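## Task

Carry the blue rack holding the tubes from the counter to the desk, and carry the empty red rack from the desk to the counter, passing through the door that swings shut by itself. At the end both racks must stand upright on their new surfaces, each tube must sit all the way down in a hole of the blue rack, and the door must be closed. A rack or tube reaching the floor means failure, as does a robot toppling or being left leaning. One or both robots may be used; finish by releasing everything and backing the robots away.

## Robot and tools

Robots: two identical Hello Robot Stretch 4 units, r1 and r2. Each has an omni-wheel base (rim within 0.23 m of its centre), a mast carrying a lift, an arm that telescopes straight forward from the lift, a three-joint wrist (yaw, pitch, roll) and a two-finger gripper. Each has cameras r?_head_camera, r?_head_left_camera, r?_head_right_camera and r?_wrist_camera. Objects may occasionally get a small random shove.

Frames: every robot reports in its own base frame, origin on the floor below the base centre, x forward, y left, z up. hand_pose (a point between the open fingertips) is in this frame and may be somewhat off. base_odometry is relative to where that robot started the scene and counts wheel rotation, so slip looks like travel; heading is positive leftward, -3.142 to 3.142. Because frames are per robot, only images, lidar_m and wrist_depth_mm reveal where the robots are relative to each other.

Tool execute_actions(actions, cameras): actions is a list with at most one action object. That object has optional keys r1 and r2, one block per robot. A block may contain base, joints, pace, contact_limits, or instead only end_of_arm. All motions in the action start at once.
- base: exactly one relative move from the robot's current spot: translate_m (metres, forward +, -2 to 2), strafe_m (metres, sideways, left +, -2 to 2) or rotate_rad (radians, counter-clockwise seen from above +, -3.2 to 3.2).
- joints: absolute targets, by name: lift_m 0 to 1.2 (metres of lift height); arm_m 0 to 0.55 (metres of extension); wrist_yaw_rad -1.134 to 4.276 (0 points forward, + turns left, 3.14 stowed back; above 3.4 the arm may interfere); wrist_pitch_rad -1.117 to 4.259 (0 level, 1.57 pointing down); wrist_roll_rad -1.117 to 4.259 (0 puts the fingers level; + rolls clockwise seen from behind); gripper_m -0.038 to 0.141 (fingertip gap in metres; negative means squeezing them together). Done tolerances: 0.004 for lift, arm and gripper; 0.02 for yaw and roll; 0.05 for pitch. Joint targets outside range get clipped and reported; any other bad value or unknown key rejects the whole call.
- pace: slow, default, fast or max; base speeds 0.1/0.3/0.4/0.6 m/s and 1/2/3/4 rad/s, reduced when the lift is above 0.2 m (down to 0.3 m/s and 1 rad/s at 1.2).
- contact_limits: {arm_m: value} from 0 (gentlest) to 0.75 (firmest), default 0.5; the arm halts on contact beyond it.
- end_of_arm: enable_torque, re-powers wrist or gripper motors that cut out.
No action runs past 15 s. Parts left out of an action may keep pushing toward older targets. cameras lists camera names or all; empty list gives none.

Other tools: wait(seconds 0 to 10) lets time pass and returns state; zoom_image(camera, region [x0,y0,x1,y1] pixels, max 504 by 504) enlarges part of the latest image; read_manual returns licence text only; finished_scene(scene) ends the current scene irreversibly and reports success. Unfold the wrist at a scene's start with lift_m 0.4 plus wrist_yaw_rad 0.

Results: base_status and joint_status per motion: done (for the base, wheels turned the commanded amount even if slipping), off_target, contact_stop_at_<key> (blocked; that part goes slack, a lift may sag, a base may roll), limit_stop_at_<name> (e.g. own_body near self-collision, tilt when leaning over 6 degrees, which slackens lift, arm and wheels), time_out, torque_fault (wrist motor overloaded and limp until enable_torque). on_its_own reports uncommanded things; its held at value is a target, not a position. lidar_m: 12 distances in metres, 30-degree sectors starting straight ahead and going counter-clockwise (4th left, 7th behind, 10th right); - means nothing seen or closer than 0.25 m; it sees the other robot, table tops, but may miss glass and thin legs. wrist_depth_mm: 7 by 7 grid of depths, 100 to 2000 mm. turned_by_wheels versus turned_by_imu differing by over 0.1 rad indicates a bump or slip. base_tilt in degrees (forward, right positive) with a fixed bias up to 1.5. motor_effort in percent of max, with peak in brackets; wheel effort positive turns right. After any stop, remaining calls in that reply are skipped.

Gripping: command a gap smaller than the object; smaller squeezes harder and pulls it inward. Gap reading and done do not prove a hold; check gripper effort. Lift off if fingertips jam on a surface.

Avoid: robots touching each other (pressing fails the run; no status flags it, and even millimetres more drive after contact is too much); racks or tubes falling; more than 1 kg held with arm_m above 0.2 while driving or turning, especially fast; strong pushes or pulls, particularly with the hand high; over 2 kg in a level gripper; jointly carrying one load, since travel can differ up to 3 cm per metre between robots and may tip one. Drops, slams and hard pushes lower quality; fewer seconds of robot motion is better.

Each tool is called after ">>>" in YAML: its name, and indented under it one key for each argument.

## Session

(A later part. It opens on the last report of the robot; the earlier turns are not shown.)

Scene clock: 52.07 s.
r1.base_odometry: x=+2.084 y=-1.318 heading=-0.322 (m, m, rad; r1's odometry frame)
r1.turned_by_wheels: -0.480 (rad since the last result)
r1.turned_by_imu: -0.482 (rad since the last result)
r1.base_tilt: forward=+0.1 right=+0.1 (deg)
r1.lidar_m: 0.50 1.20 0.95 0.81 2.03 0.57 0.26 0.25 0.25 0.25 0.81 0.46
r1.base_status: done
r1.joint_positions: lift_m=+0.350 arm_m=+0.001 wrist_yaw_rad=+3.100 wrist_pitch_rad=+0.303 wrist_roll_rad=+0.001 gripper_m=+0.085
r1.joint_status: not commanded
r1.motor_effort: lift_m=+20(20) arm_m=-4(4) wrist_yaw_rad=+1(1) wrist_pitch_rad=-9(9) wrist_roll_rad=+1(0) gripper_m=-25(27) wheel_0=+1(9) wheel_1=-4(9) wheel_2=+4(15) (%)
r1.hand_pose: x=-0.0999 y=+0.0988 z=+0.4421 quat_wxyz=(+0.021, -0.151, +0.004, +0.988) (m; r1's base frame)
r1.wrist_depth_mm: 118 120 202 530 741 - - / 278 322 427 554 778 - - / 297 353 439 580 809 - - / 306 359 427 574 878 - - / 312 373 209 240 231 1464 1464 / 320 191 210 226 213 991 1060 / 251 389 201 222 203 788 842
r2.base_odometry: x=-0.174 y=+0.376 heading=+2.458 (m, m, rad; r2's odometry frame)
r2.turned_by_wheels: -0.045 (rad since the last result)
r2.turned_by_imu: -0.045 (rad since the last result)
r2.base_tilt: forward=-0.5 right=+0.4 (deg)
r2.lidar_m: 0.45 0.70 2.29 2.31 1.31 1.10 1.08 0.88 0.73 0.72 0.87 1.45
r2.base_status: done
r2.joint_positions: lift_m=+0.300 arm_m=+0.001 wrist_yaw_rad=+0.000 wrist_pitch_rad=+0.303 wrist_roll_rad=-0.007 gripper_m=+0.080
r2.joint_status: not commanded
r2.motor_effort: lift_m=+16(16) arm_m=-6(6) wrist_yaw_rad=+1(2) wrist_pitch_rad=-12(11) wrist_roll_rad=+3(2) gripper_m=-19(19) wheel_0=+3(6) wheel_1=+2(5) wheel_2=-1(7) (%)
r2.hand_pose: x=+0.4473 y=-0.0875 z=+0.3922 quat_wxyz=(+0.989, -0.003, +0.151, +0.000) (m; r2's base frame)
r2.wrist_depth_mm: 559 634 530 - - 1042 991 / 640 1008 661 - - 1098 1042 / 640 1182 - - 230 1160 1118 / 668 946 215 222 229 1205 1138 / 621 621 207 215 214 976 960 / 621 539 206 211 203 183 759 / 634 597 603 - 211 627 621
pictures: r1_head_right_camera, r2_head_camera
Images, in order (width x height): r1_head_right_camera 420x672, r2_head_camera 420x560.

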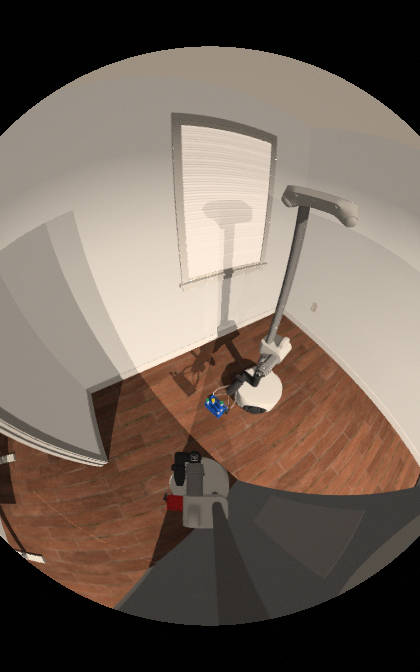

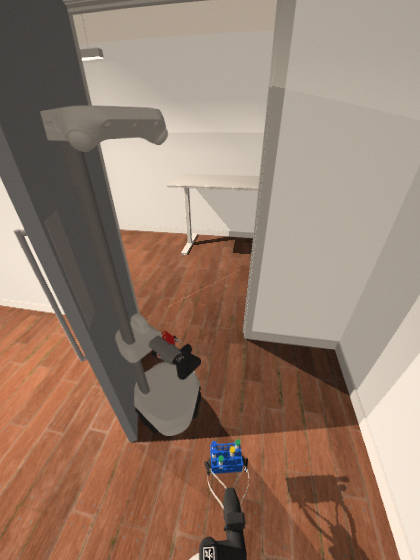

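>>> execute_actions:
  actions:
    - {"r1": {"base": {"strafe_m": -0.43}, "pace": "max"}, "r2": {"base": {"translate_m": 0.27}, "pace": "default"}}
  cameras: ["r1_head_right_camera", "r1_head_left_camera", "r2_head_camera", "r2_head_left_camera"]

Scene clock: 54.77 s.
r1.base_odometry: x=+1.948 y=-1.726 heading=-0.322 (m, m, rad; r1's odometry frame)
r1.turned_by_wheels: +0.000 (rad since the last result)
r1.turned_by_imu: -0.001 (rad since the last result)
r1.base_tilt: forward=+0.0 right=+0.2 (deg)
r1.lidar_m: 0.36 0.40 0.52 1.22 2.41 0.32 0.25 1.68 1.76 1.61 1.56 1.64
r1.base_status: done
r1.joint_positions: lift_m=+0.350 arm_m=+0.001 wrist_yaw_rad=+3.100 wrist_pitch_rad=+0.303 wrist_roll_rad=+0.001 gripper_m=+0.085
r1.joint_status: not commanded
r1.motor_effort: lift_m=+20(20) arm_m=-4(4) wrist_yaw_rad=-1(1) wrist_pitch_rad=-9(10) wrist_roll_rad=-1(1) gripper_m=-25(22) wheel_0=-3(17) wheel_1=+1(22) wheel_2=+2(6) (%)
r1.hand_pose: x=-0.1000 y=+0.0988 z=+0.4421 quat_wxyz=(+0.021, -0.151, +0.004, +0.988) (m; r1's base frame)
r1.wrist_depth_mm: 118 121 202 379 449 559 699 / 1464 291 340 392 469 580 768 / 1618 312 353 410 488 627 820 / 1618 327 353 421 517 654 891 / 1255 342 210 241 232 715 1229 / 878 191 209 227 213 723 991 / 252 362 201 222 204 750 842
r2.base_odometry: x=-0.383 y=+0.546 heading=+2.458 (m, m, rad; r2's odometry frame)
r2.turned_by_wheels: +0.000 (rad since the last result)
r2.turned_by_imu: -0.001 (rad since the last result)
r2.base_tilt: forward=-0.5 right=+0.6 (deg)
r2.lidar_m: 0.41 0.45 0.35 0.50 1.62 1.35 1.36 0.98 0.80 0.80 0.96 1.19
r2.base_status: done
r2.joint_positions: lift_m=+0.300 arm_m=+0.001 wrist_yaw_rad=+0.000 wrist_pitch_rad=+0.303 wrist_roll_rad=-0.007 gripper_m=+0.080
r2.joint_status: not commanded
r2.motor_effort: lift_m=+16(16) arm_m=-6(6) wrist_yaw_rad=+0(0) wrist_pitch_rad=-11(12) wrist_roll_rad=+2(3) gripper_m=-18(16) wheel_0=+1(6) wheel_1=+1(7) wheel_2=+0(9) (%)
r2.hand_pose: x=+0.4473 y=-0.0874 z=+0.3922 quat_wxyz=(+0.989, -0.003, +0.151, +0.001) (m; r2's base frame)
r2.wrist_depth_mm: 917 - - - - 820 778 / 931 - - - - 854 820 / 931 1336 - - 232 904 854 / 917 1281 216 1336 229 960 904 / 946 1078 208 215 214 960 931 / 831 741 206 209 203 183 750 / 676 661 640 - 211 634 621
pictures: r1_head_left_camera, r1_head_right_camera, r2_head_camera, r2_head_left_camera
Images, in order (width x height): r1_head_left_camera 420x672, r1_head_right_camera 420x672, r2_head_camera 420x560, r2_head_left_camera 420x672.

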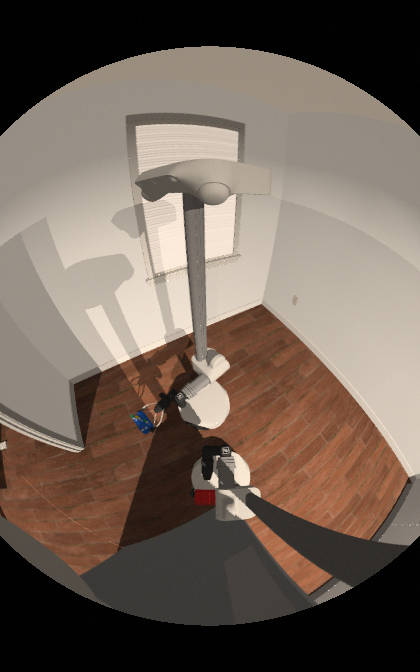

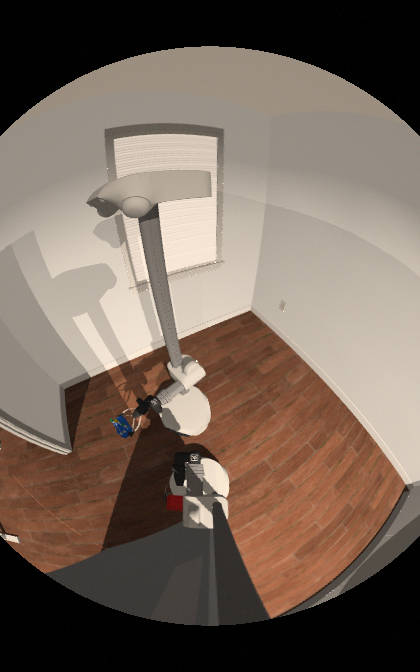

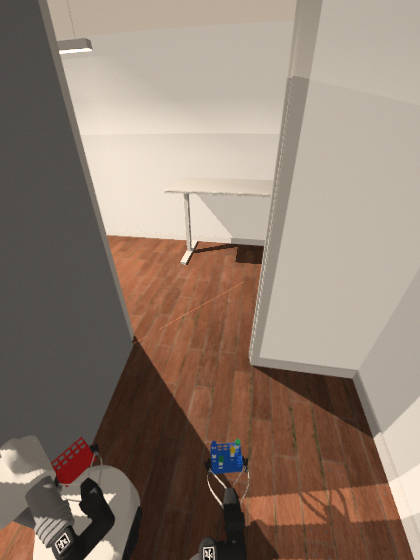

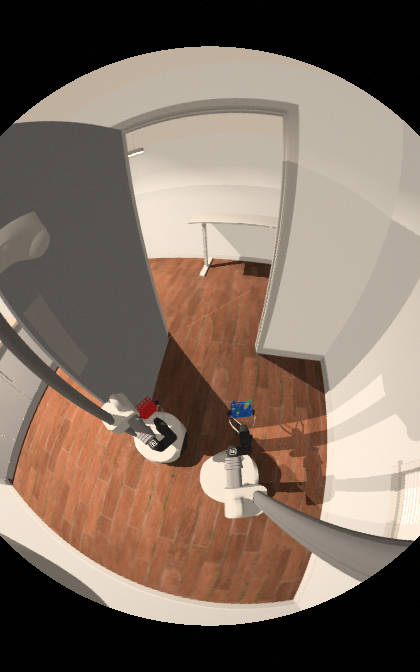

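>>> zoom_image:
  camera: "r2_head_left_camera"
  region: [80, 300, 330, 540]

>>> zoom_image:
  camera: "r2_head_camera"
  region: [100, 160, 340, 400]

Region (80, 300, 330, 540) of r2_head_left_camera's 420x672 image, scaled by 2.016, with more detail than that image has; it fills the top 484 rows of this view, and the rest is white.

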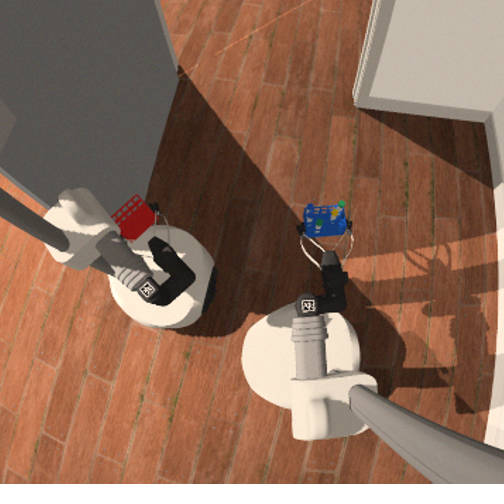

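Region (100, 160, 340, 400) of r2_head_camera's 420x560 image, scaled by 2.100, with more detail than that image has.

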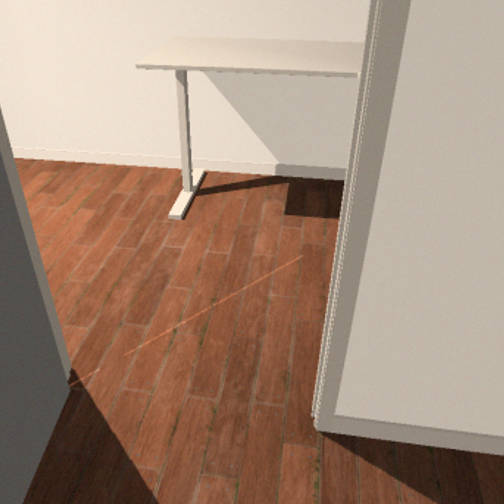

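>>> execute_actions:
  actions:
    - {"r1": {"base": {"strafe_m": -0.9}, "pace": "default"}, "r2": {"base": {"translate_m": 1.85}, "joints": {"lift_m": 0.932, "arm_m": 0.5}, "pace": "max"}}
  cameras: ["r1_head_right_camera", "r1_head_left_camera", "r2_head_camera", "r2_wrist_camera", "r2_head_left_camera"]

Scene clock: 60.53 s.
r1.base_odometry: x=+1.663 y=-2.579 heading=-0.322 (m, m, rad; r1's odometry frame)
r1.turned_by_wheels: +0.000 (rad since the last result)
r1.turned_by_imu: +0.000 (rad since the last result)
r1.base_tilt: forward=+0.1 right=+0.1 (deg)
r1.lidar_m: 1.12 1.84 1.93 1.90 1.81 1.92 1.27 1.24 1.12 0.82 0.77 0.81
r1.base_status: done
r1.joint_positions: lift_m=+0.350 arm_m=+0.001 wrist_yaw_rad=+3.100 wrist_pitch_rad=+0.303 wrist_roll_rad=+0.001 gripper_m=+0.085
r1.joint_status: not commanded
r1.motor_effort: lift_m=+20(20) arm_m=-4(4) wrist_yaw_rad=+0(1) wrist_pitch_rad=-9(10) wrist_roll_rad=+1(1) gripper_m=-27(25) wheel_0=+1(11) wheel_1=+1(23) wheel_2=+1(6) (%)
r1.hand_pose: x=-0.0999 y=+0.0988 z=+0.4421 quat_wxyz=(+0.021, -0.151, +0.004, +0.988) (m; r1's base frame)
r1.wrist_depth_mm: 118 121 203 1499 - 1921 1576 / 1098 1182 1397 1537 - 1921 1618 / 1160 1281 1397 1661 - 1921 1708 / 1205 1308 1464 1661 - 1983 1708 / 1229 1366 210 239 229 1430 1464 / 891 192 209 227 215 991 1060 / 252 788 201 222 204 788 854
r2.base_odometry: x=-1.819 y=+1.714 heading=+2.458 (m, m, rad; r2's odometry frame)
r2.turned_by_wheels: +0.000 (rad since the last result)
r2.turned_by_imu: -0.004 (rad since the last result)
r2.base_tilt: forward=-0.5 right=+0.6 (deg)
r2.lidar_m: 0.76 0.90 2.45 0.90 0.58 0.48 0.46 0.55 0.82 1.25 0.95 0.75
r2.base_status: done
r2.joint_positions: lift_m=+0.932 arm_m=+0.499 wrist_yaw_rad=+0.000 wrist_pitch_rad=+0.303 wrist_roll_rad=-0.007 gripper_m=+0.080
r2.joint_status: all done
r2.motor_effort: lift_m=+20(24) arm_m=+6(8) wrist_yaw_rad=-1(2) wrist_pitch_rad=-11(13) wrist_roll_rad=+3(2) gripper_m=-18(19) wheel_0=+0(10) wheel_1=+0(10) wheel_2=+1(15) (%)
r2.hand_pose: x=+0.9452 y=-0.0874 z=+1.0239 quat_wxyz=(+0.989, -0.003, +0.151, +0.001) (m; r2's base frame)
r2.wrist_depth_mm: 946 891 842 788 759 715 683 / 1025 960 891 842 798 750 715 / 1098 1025 750 809 230 750 732 / 1160 569 214 240 229 512 508 / 404 399 215 215 213 366 362 / 307 281 206 208 203 183 281 / 251 247 237 - 211 237 230
pictures: r1_head_left_camera, r1_head_right_camera, r2_head_camera, r2_head_left_camera, r2_wrist_camera
Images, in order (width x height): r1_head_left_camera 420x672, r1_head_right_camera 420x672, r2_head_camera 420x560, r2_head_left_camera 420x672, r2_wrist_camera 616x392.

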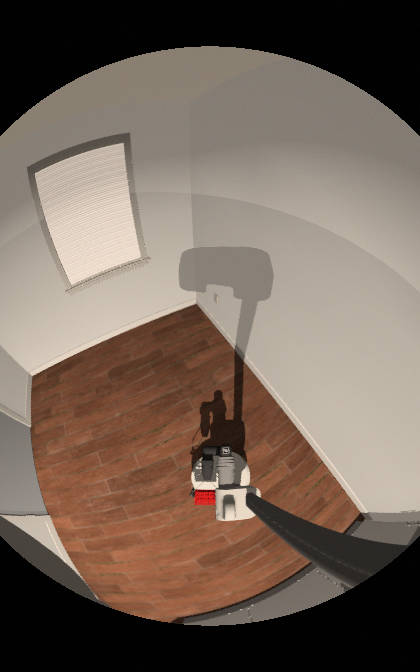

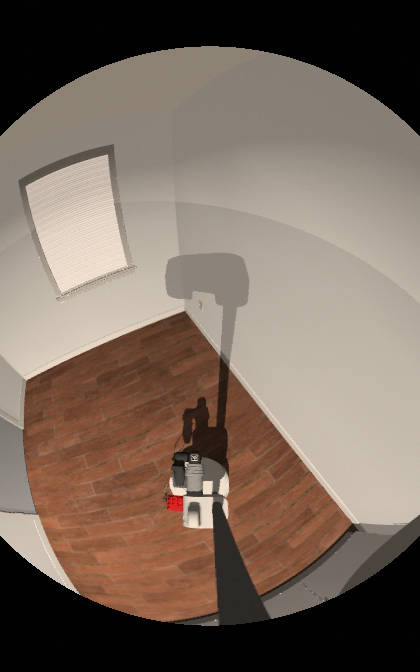

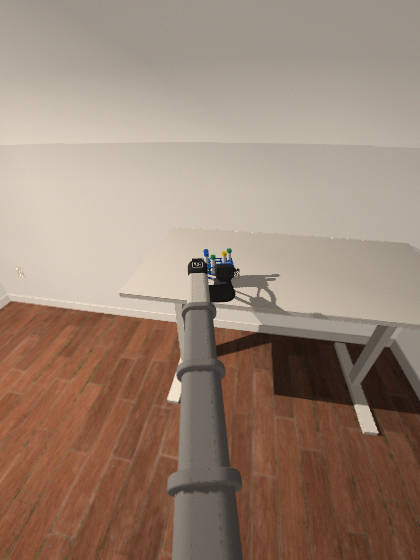

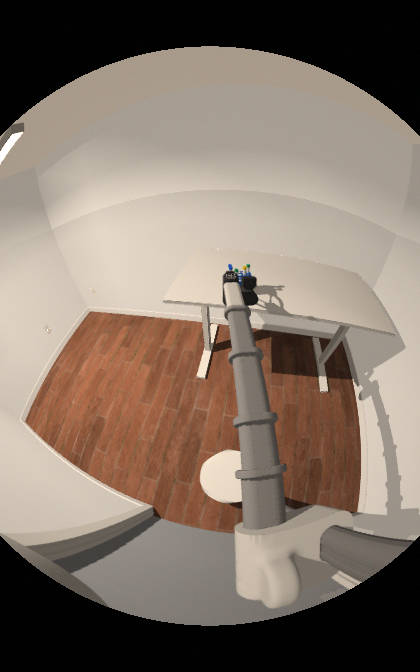

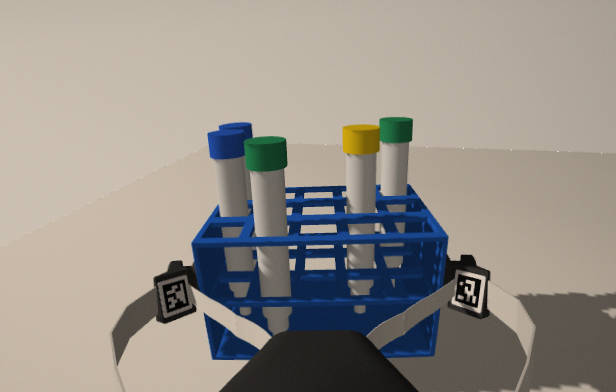

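>>> execute_actions:
  actions:
    - {"r1": {"base": {"rotate_rad": -2.63}, "joints": {"wrist_yaw_rad": 0.0, "lift_m": 0.895}, "pace": "max"}, "r2": {"joints": {"lift_m": 0.905}, "pace": "default"}}
  cameras: ["r1_head_camera", "r1_wrist_camera", "r2_wrist_camera", "r1_head_left_camera"]

Scene clock: 63.23 s.
r1.base_odometry: x=+1.663 y=-2.579 heading=-2.951 (m, m, rad; r1's odometry frame)
r1.turned_by_wheels: -2.630 (rad since the last result)
r1.turned_by_imu: -2.639 (rad since the last result)
r1.base_tilt: forward=+0.0 right=+0.1 (deg)
r1.lidar_m: 0.41 1.13 0.82 0.78 0.81 1.10 1.87 1.93 1.90 1.82 1.91 1.31
r1.base_status: done
r1.joint_positions: lift_m=+0.895 arm_m=+0.001 wrist_yaw_rad=+0.000 wrist_pitch_rad=+0.303 wrist_roll_rad=+0.001 gripper_m=+0.085
r1.joint_status: all done
r1.motor_effort: lift_m=+21(23) arm_m=-4(4) wrist_yaw_rad=-1(7) wrist_pitch_rad=-9(10) wrist_roll_rad=+1(0) gripper_m=-26(26) wheel_0=+1(11) wheel_1=+1(13) wheel_2=+1(12) (%)
r1.hand_pose: x=+0.4469 y=-0.0873 z=+0.9871 quat_wxyz=(+0.989, +0.000, +0.151, +0.000) (m; r1's base frame)
r1.wrist_depth_mm: 1229 1537 1499 1537 1499 1499 1537 / 1229 1537 1537 1576 1618 1576 1576 / 1182 1430 1464 1537 1576 1576 1618 / 1098 1078 1078 1042 1042 1078 1042 / 1138 1118 210 240 231 1098 1098 / 1205 191 210 227 214 1098 1138 / 1205 1229 202 222 204 1182 1205
r2.base_odometry: x=-1.819 y=+1.714 heading=+2.458 (m, m, rad; r2's odometry frame)
r2.turned_by_wheels: +0.000 (rad since the last result)
r2.turned_by_imu: +0.000 (rad since the last result)
r2.base_tilt: forward=-0.6 right=+0.6 (deg)
r2.lidar_m: 0.77 0.86 2.43 0.91 0.59 0.48 0.47 0.55 0.85 1.24 0.93 0.77
r2.base_status: not commanded
r2.joint_positions: lift_m=+0.905 arm_m=+0.499 wrist_yaw_rad=+0.000 wrist_pitch_rad=+0.303 wrist_roll_rad=-0.007 gripper_m=+0.080
r2.joint_status: all done
r2.motor_effort: lift_m=+15(20) arm_m=+6(6) wrist_yaw_rad=+0(0) wrist_pitch_rad=-11(11) wrist_roll_rad=+3(3) gripper_m=-17(18) wheel_0=+0(0) wheel_1=+0(0) wheel_2=+0(0) (%)
r2.hand_pose: x=+0.9452 y=-0.0874 z=+0.9973 quat_wxyz=(+0.989, -0.003, +0.151, +0.001) (m; r2's base frame)
r2.wrist_depth_mm: 946 891 854 788 750 707 676 / 1025 946 891 831 798 750 715 / 1098 1008 654 683 230 723 715 / 1138 496 215 240 229 442 433 / 349 345 207 215 214 317 312 / 264 240 206 208 203 183 244 / 216 213 211 - 204 204 198
pictures: r1_head_camera, r1_head_left_camera, r1_wrist_camera, r2_wrist_camera
Images, in order (width x height): r1_head_camera 420x560, r1_head_left_camera 420x672, r1_wrist_camera 616x392, r2_wrist_camera 616x392.

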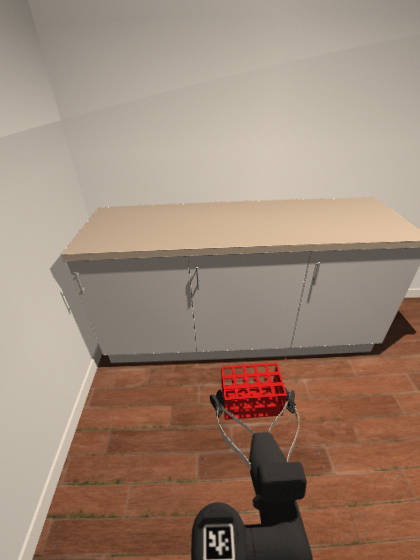

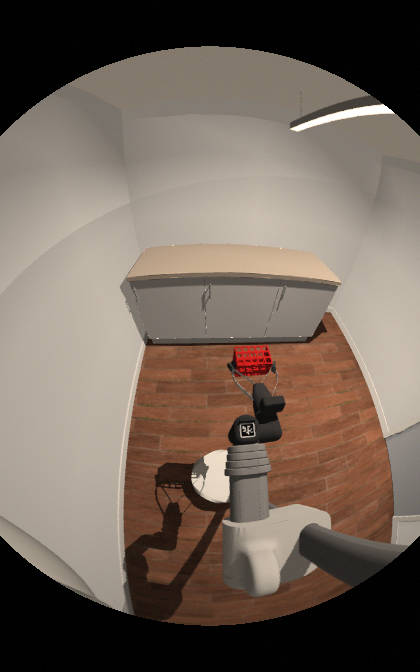

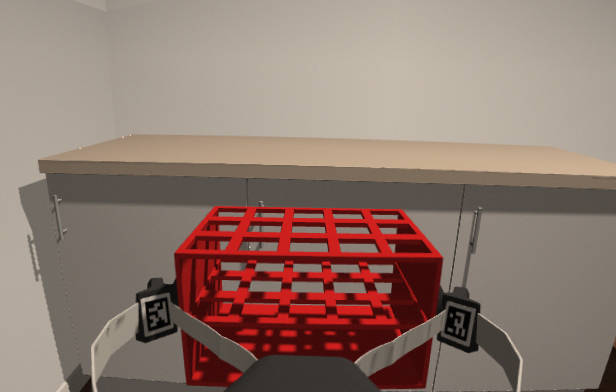

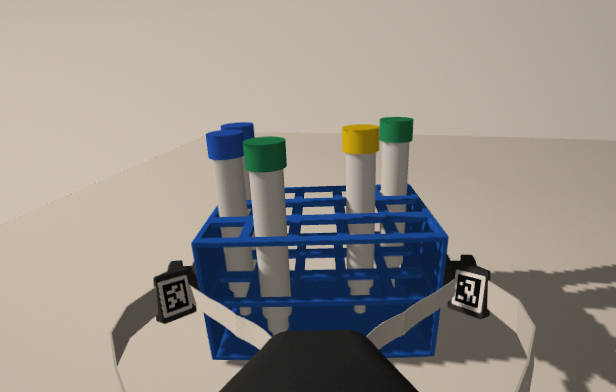

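>>> execute_actions:
  actions:
    - {"r1": {"base": {"translate_m": 0.38}, "joints": {"arm_m": 0.54, "lift_m": 0.9}, "pace": "max"}, "r2": {"joints": {"lift_m": 0.902, "gripper_m": 0.141}, "pace": "default"}}
  cameras: ["r1_head_camera", "r1_wrist_camera", "r2_wrist_camera", "r2_head_camera"]

Scene clock: 65.93 s.
r1.base_odometry: x=+1.290 y=-2.651 heading=-2.951 (m, m, rad; r1's odometry frame)
r1.turned_by_wheels: +0.000 (rad since the last result)
r1.turned_by_imu: -0.001 (rad since the last result)
r1.base_tilt: forward=+0.1 right=+0.2 (deg)
r1.lidar_m: 0.85 0.89 0.83 0.77 0.82 1.12 2.26 2.33 1.93 1.82 1.26 0.89
r1.base_status: done
r1.joint_positions: lift_m=+0.900 arm_m=+0.539 wrist_yaw_rad=+0.000 wrist_pitch_rad=+0.303 wrist_roll_rad=+0.001 gripper_m=+0.085
r1.joint_status: all done
r1.motor_effort: lift_m=+22(22) arm_m=+5(6) wrist_yaw_rad=-1(1) wrist_pitch_rad=-9(10) wrist_roll_rad=+0(0) gripper_m=-24(27) wheel_0=+2(7) wheel_1=+1(7) wheel_2=+2(12) (%)
r1.hand_pose: x=+0.9854 y=-0.0873 z=+0.9920 quat_wxyz=(+0.989, +0.000, +0.151, +0.000) (m; r1's base frame)
r1.wrist_depth_mm: 668 668 668 668 668 668 647 / 715 699 707 707 691 683 676 / 732 723 723 723 715 707 707 / 691 715 750 732 732 723 723 / 455 469 210 240 230 492 492 / 340 191 210 226 213 340 362 / 273 276 201 221 205 272 294
r2.base_odometry: x=-1.819 y=+1.714 heading=+2.458 (m, m, rad; r2's odometry frame)
r2.turned_by_wheels: +0.000 (rad since the last result)
r2.turned_by_imu: +0.000 (rad since the last result)
r2.base_tilt: forward=-0.7 right=+0.6 (deg)
r2.lidar_m: 0.77 0.89 2.44 0.91 0.57 0.46 0.46 0.56 0.85 1.25 0.94 0.75
r2.base_status: not commanded
r2.joint_positions: lift_m=+0.902 arm_m=+0.499 wrist_yaw_rad=+0.000 wrist_pitch_rad=+0.302 wrist_roll_rad=-0.007 gripper_m=+0.141
r2.joint_status: all done
r2.motor_effort: lift_m=+15(16) arm_m=+6(6) wrist_yaw_rad=+0(0) wrist_pitch_rad=-7(12) wrist_roll_rad=+2(2) gripper_m=+1(17) wheel_0=+0(0) wheel_1=+0(0) wheel_2=+0(1) (%)
r2.hand_pose: x=+0.9453 y=-0.0874 z=+0.9947 quat_wxyz=(+0.989, -0.003, +0.150, +0.001) (m; r2's base frame)
r2.wrist_depth_mm: 960 891 842 788 750 715 683 / 1008 960 891 831 788 750 707 / 1078 1008 715 691 585 715 707 / 1138 492 233 227 242 439 430 / 345 342 224 236 230 297 309 / 262 248 219 212 226 227 242 / 214 210 216 - 211 201 203
pictures: r1_head_camera, r1_wrist_camera, r2_head_camera, r2_wrist_camera
Images, in order (width x height): r1_head_camera 420x560, r1_wrist_camera 616x392, r2_head_camera 420x560, r2_wrist_camera 616x392.

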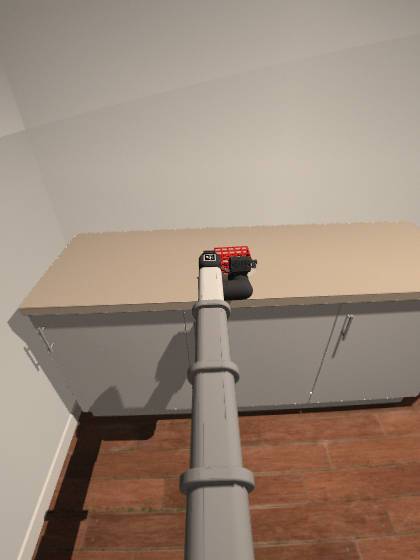

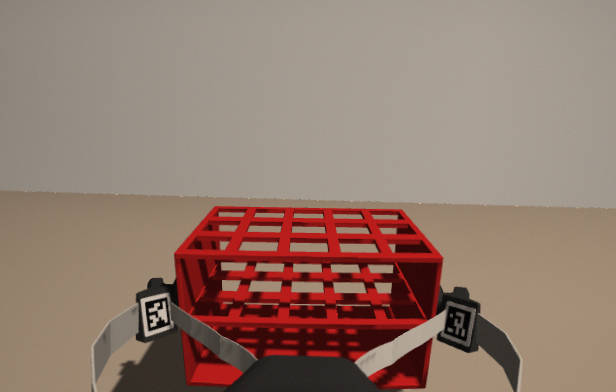

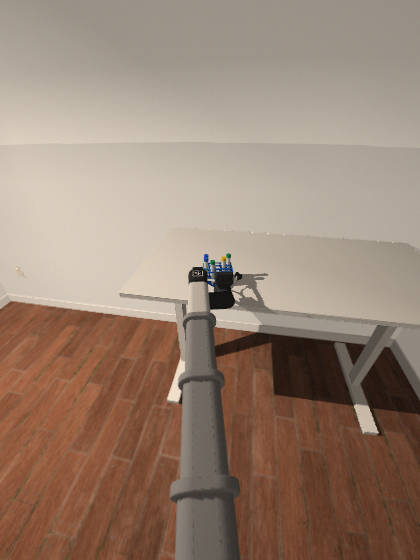

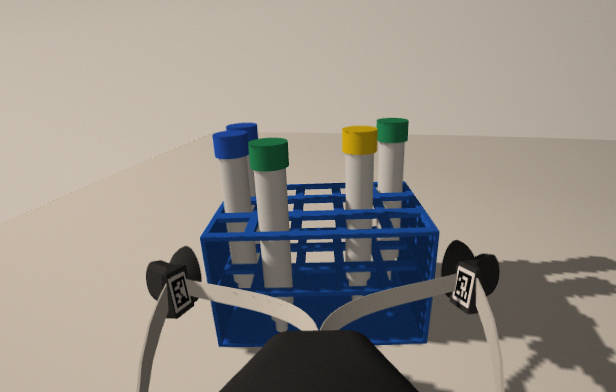

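>>> execute_actions:
  actions:
    - {"r1": {"joints": {"lift_m": 0.856, "gripper_m": 0.141}, "pace": "fast"}, "r2": {"joints": {"arm_m": 0.15}, "pace": "fast"}}
  cameras: ["r1_head_camera", "r1_wrist_camera", "r2_wrist_camera", "r2_head_camera"]

Scene clock: 68.23 s.
r1.base_odometry: x=+1.290 y=-2.651 heading=-2.951 (m, m, rad; r1's odometry frame)
r1.turned_by_wheels: +0.000 (rad since the last result)
r1.turned_by_imu: +0.000 (rad since the last result)
r1.base_tilt: forward=+0.1 right=+0.1 (deg)
r1.lidar_m: 0.87 0.89 0.83 0.79 0.82 1.14 2.26 2.34 1.91 1.80 1.23 0.89
r1.base_status: not commanded
r1.joint_positions: lift_m=+0.856 arm_m=+0.539 wrist_yaw_rad=+0.000 wrist_pitch_rad=+0.302 wrist_roll_rad=+0.001 gripper_m=+0.141
r1.joint_status: all done
r1.motor_effort: lift_m=+19(22) arm_m=+5(5) wrist_yaw_rad=-1(1) wrist_pitch_rad=-8(9) wrist_roll_rad=+1(0) gripper_m=-1(24) wheel_0=+1(1) wheel_1=+1(1) wheel_2=+2(3) (%)
r1.hand_pose: x=+0.9855 y=-0.0874 z=+0.9484 quat_wxyz=(+0.989, +0.000, +0.151, +0.000) (m; r1's base frame)
r1.wrist_depth_mm: 676 676 668 668 661 668 647 / 707 699 691 683 691 668 668 / 732 732 715 723 715 707 699 / 539 549 559 574 591 597 615 / 357 366 247 248 249 384 387 / 267 210 218 224 211 256 279 / 215 216 216 143 220 222 226
r2.base_odometry: x=-1.819 y=+1.714 heading=+2.458 (m, m, rad; r2's odometry frame)
r2.turned_by_wheels: +0.000 (rad since the last result)
r2.turned_by_imu: +0.000 (rad since the last result)
r2.base_tilt: forward=-0.6 right=+0.8 (deg)
r2.lidar_m: 0.75 0.90 2.46 0.92 0.56 0.48 0.47 0.56 0.81 1.23 0.92 0.78
r2.base_status: not commanded
r2.joint_positions: lift_m=+0.902 arm_m=+0.151 wrist_yaw_rad=+0.000 wrist_pitch_rad=+0.302 wrist_roll_rad=-0.007 gripper_m=+0.141
r2.joint_status: all done
r2.motor_effort: lift_m=+16(15) arm_m=-6(11) wrist_yaw_rad=+1(1) wrist_pitch_rad=-8(8) wrist_roll_rad=+2(2) gripper_m=+0(0) wheel_0=-1(1) wheel_1=+0(0) wheel_2=+0(1) (%)
r2.hand_pose: x=+0.5974 y=-0.0875 z=+0.9946 quat_wxyz=(+0.989, -0.003, +0.151, +0.000) (m; r2's base frame)
r2.wrist_depth_mm: 1336 1281 1182 1118 1078 1008 946 / 1430 1366 1255 1160 1118 1042 1008 / 1537 1430 820 585 759 723 707 / 1661 549 521 466 455 442 433 / 1808 1661 1464 1397 1308 397 1160 / 1808 1708 1025 1430 1397 1255 1255 / 1464 1430 1464 - 1397 1336 1308
pictures: r1_head_camera, r1_wrist_camera, r2_head_camera, r2_wrist_camera
Images, in order (width x height): r1_head_camera 420x560, r1_wrist_camera 616x392, r2_head_camera 420x560, r2_wrist_camera 616x392.

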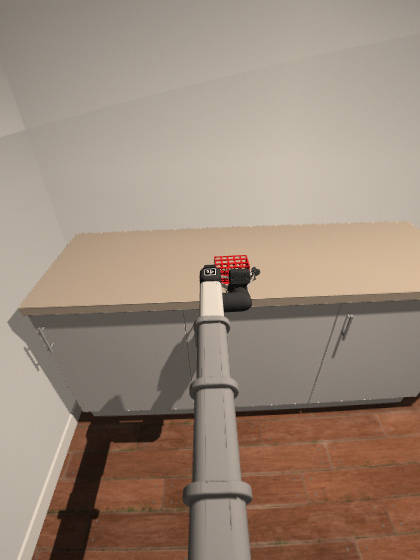

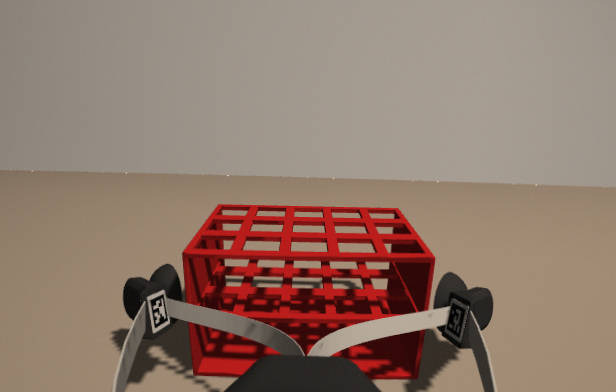

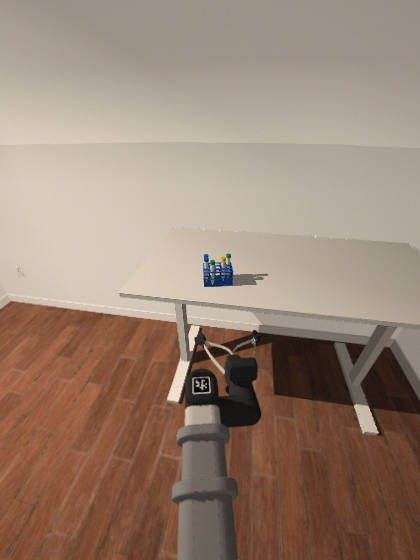

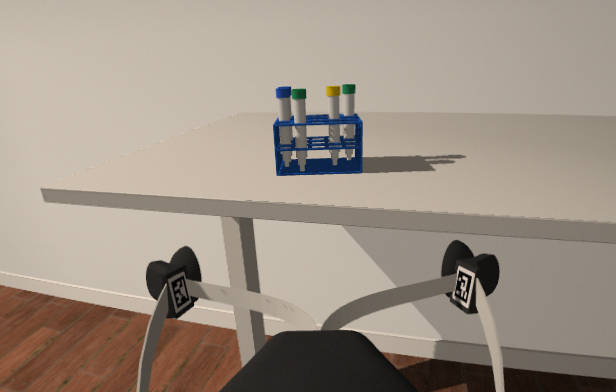

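Both racks are released. Retract r1 and check the tubes.

>>> execute_actions:
  actions:
    - {"r1": {"joints": {"arm_m": 0.2}, "pace": "max"}}
  cameras: ["r1_head_camera", "r1_wrist_camera", "r1_head_right_camera", "r2_wrist_camera", "r2_head_camera", "r2_head_left_camera"]

>>> zoom_image:
  camera: "r2_wrist_camera"
  region: [240, 60, 400, 200]

Scene clock: 69.97 s.
r1.base_odometry: x=+1.290 y=-2.651 heading=-2.951 (m, m, rad; r1's odometry frame)
r1.turned_by_wheels: +0.000 (rad since the last result)
r1.turned_by_imu: +0.000 (rad since the last result)
r1.base_tilt: forward=+0.1 right=+0.1 (deg)
r1.lidar_m: 0.84 0.89 0.82 0.77 0.80 1.11 2.25 2.35 1.91 1.82 1.24 0.89
r1.base_status: not commanded
r1.joint_positions: lift_m=+0.856 arm_m=+0.201 wrist_yaw_rad=+0.000 wrist_pitch_rad=+0.302 wrist_roll_rad=+0.001 gripper_m=+0.141
r1.joint_status: all done
r1.motor_effort: lift_m=+18(18) arm_m=-5(5) wrist_yaw_rad=+0(1) wrist_pitch_rad=-7(8) wrist_roll_rad=+0(0) gripper_m=+0(4) wheel_0=+1(1) wheel_1=+1(1) wheel_2=+2(3) (%)
r1.hand_pose: x=+0.6472 y=-0.0875 z=+0.9485 quat_wxyz=(+0.989, +0.000, +0.151, +0.000) (m; r1's base frame)
r1.wrist_depth_mm: 976 976 991 991 991 960 960 / 1042 1025 1042 1025 1025 1008 991 / 1060 1025 1060 1025 1042 1025 1025 / 549 559 569 549 591 609 627 / 488 462 455 452 452 449 452 / 508 210 500 500 488 484 492 / 535 530 525 143 521 508 517
r2.base_odometry: x=-1.819 y=+1.714 heading=+2.458 (m, m, rad; r2's odometry frame)
r2.turned_by_wheels: +0.000 (rad since the last result)
r2.turned_by_imu: +0.000 (rad since the last result)
r2.base_tilt: forward=-0.6 right=+0.7 (deg)
r2.lidar_m: 0.76 0.91 2.47 0.91 0.57 0.47 0.47 0.57 0.81 1.26 0.94 0.78
r2.base_status: not commanded
r2.joint_positions: lift_m=+0.902 arm_m=+0.151 wrist_yaw_rad=+0.000 wrist_pitch_rad=+0.302 wrist_roll_rad=-0.007 gripper_m=+0.141
r2.joint_status: not commanded
r2.motor_effort: lift_m=+16(15) arm_m=-6(6) wrist_yaw_rad=+1(1) wrist_pitch_rad=-9(8) wrist_roll_rad=+2(2) gripper_m=+0(0) wheel_0=+0(1) wheel_1=+0(0) wheel_2=+1(1) (%)
r2.hand_pose: x=+0.5974 y=-0.0875 z=+0.9946 quat_wxyz=(+0.989, -0.003, +0.151, +0.000) (m; r2's base frame)
r2.wrist_depth_mm: 1366 1255 1182 1098 1078 991 946 / 1397 1336 1255 1160 1098 1060 991 / 1537 1397 820 585 741 723 707 / 1618 549 521 466 452 442 436 / 1808 1661 1464 1397 1308 397 1160 / 1808 1708 1008 1464 1430 1255 1229 / 1499 1464 1464 - 1397 1336 1281
pictures: r1_head_camera, r1_head_right_camera, r1_wrist_camera, r2_head_camera, r2_head_left_camera, r2_wrist_camera
Images, in order (width x height): r1_head_camera 420x560, r1_head_right_camera 420x672, r1_wrist_camera 616x392, r2_head_camera 420x560, r2_head_left_camera 420x672, r2_wrist_camera 616x392.

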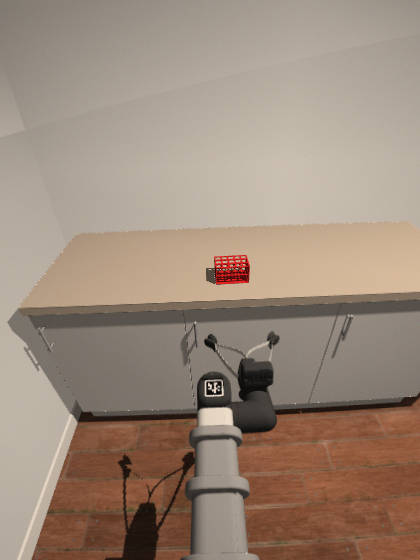

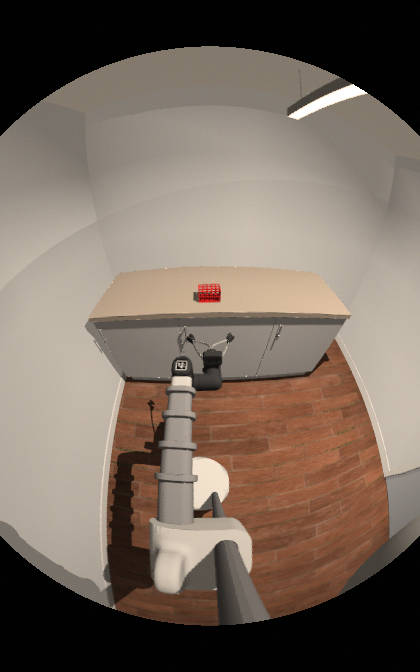

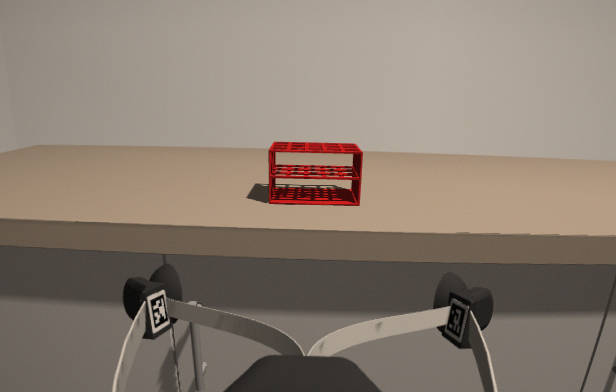

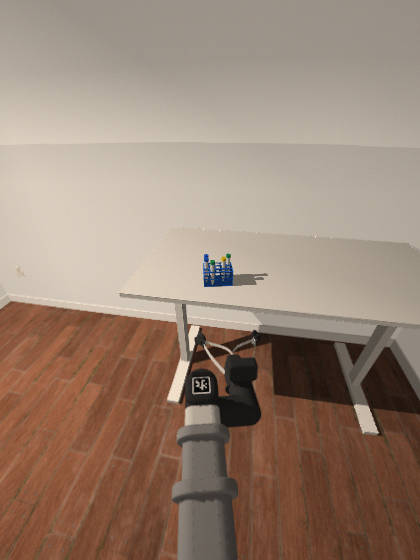

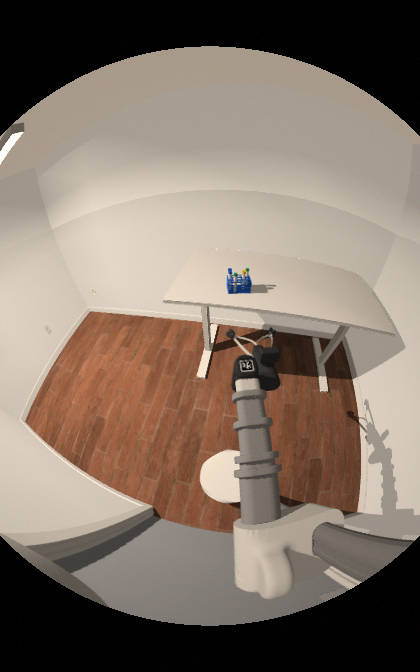

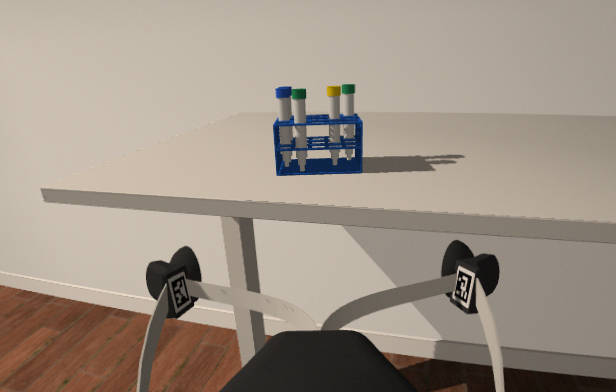

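Region (240, 60, 400, 200) of r2_wrist_camera's 616x392 image, scaled by 3.150; it fills the top 441 rows of this view, and the rest is white.

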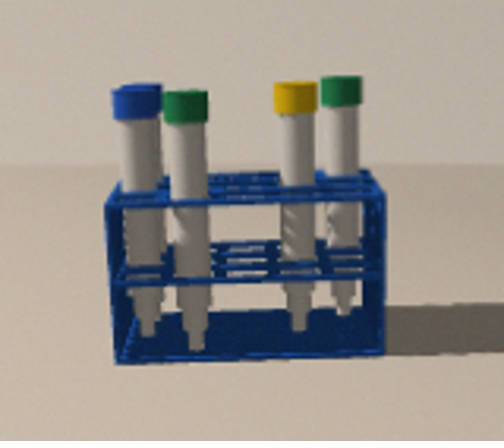

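>>> zoom_image:
  camera: "r2_head_left_camera"
  region: [0, 440, 420, 640]

>>> zoom_image:
  camera: "r1_head_right_camera"
  region: [300, 380, 420, 620]

Region (0, 440, 420, 640) of r2_head_left_camera's 420x672 image, scaled by 1.200, with more detail than that image has; it fills the top 240 rows of this view, and the rest is white.

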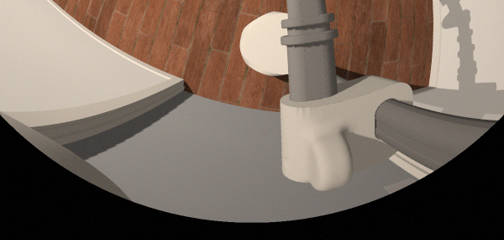

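Region (300, 380, 420, 620) of r1_head_right_camera's 420x672 image, scaled by 2.100, with more detail than that image has.

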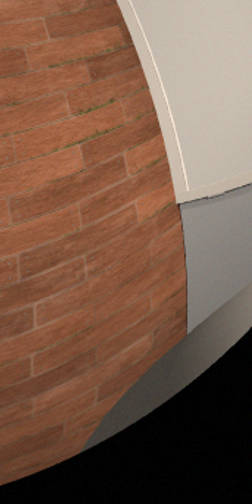

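>>> finished_scene:
  scene: 2

The scene is finished: the task was done.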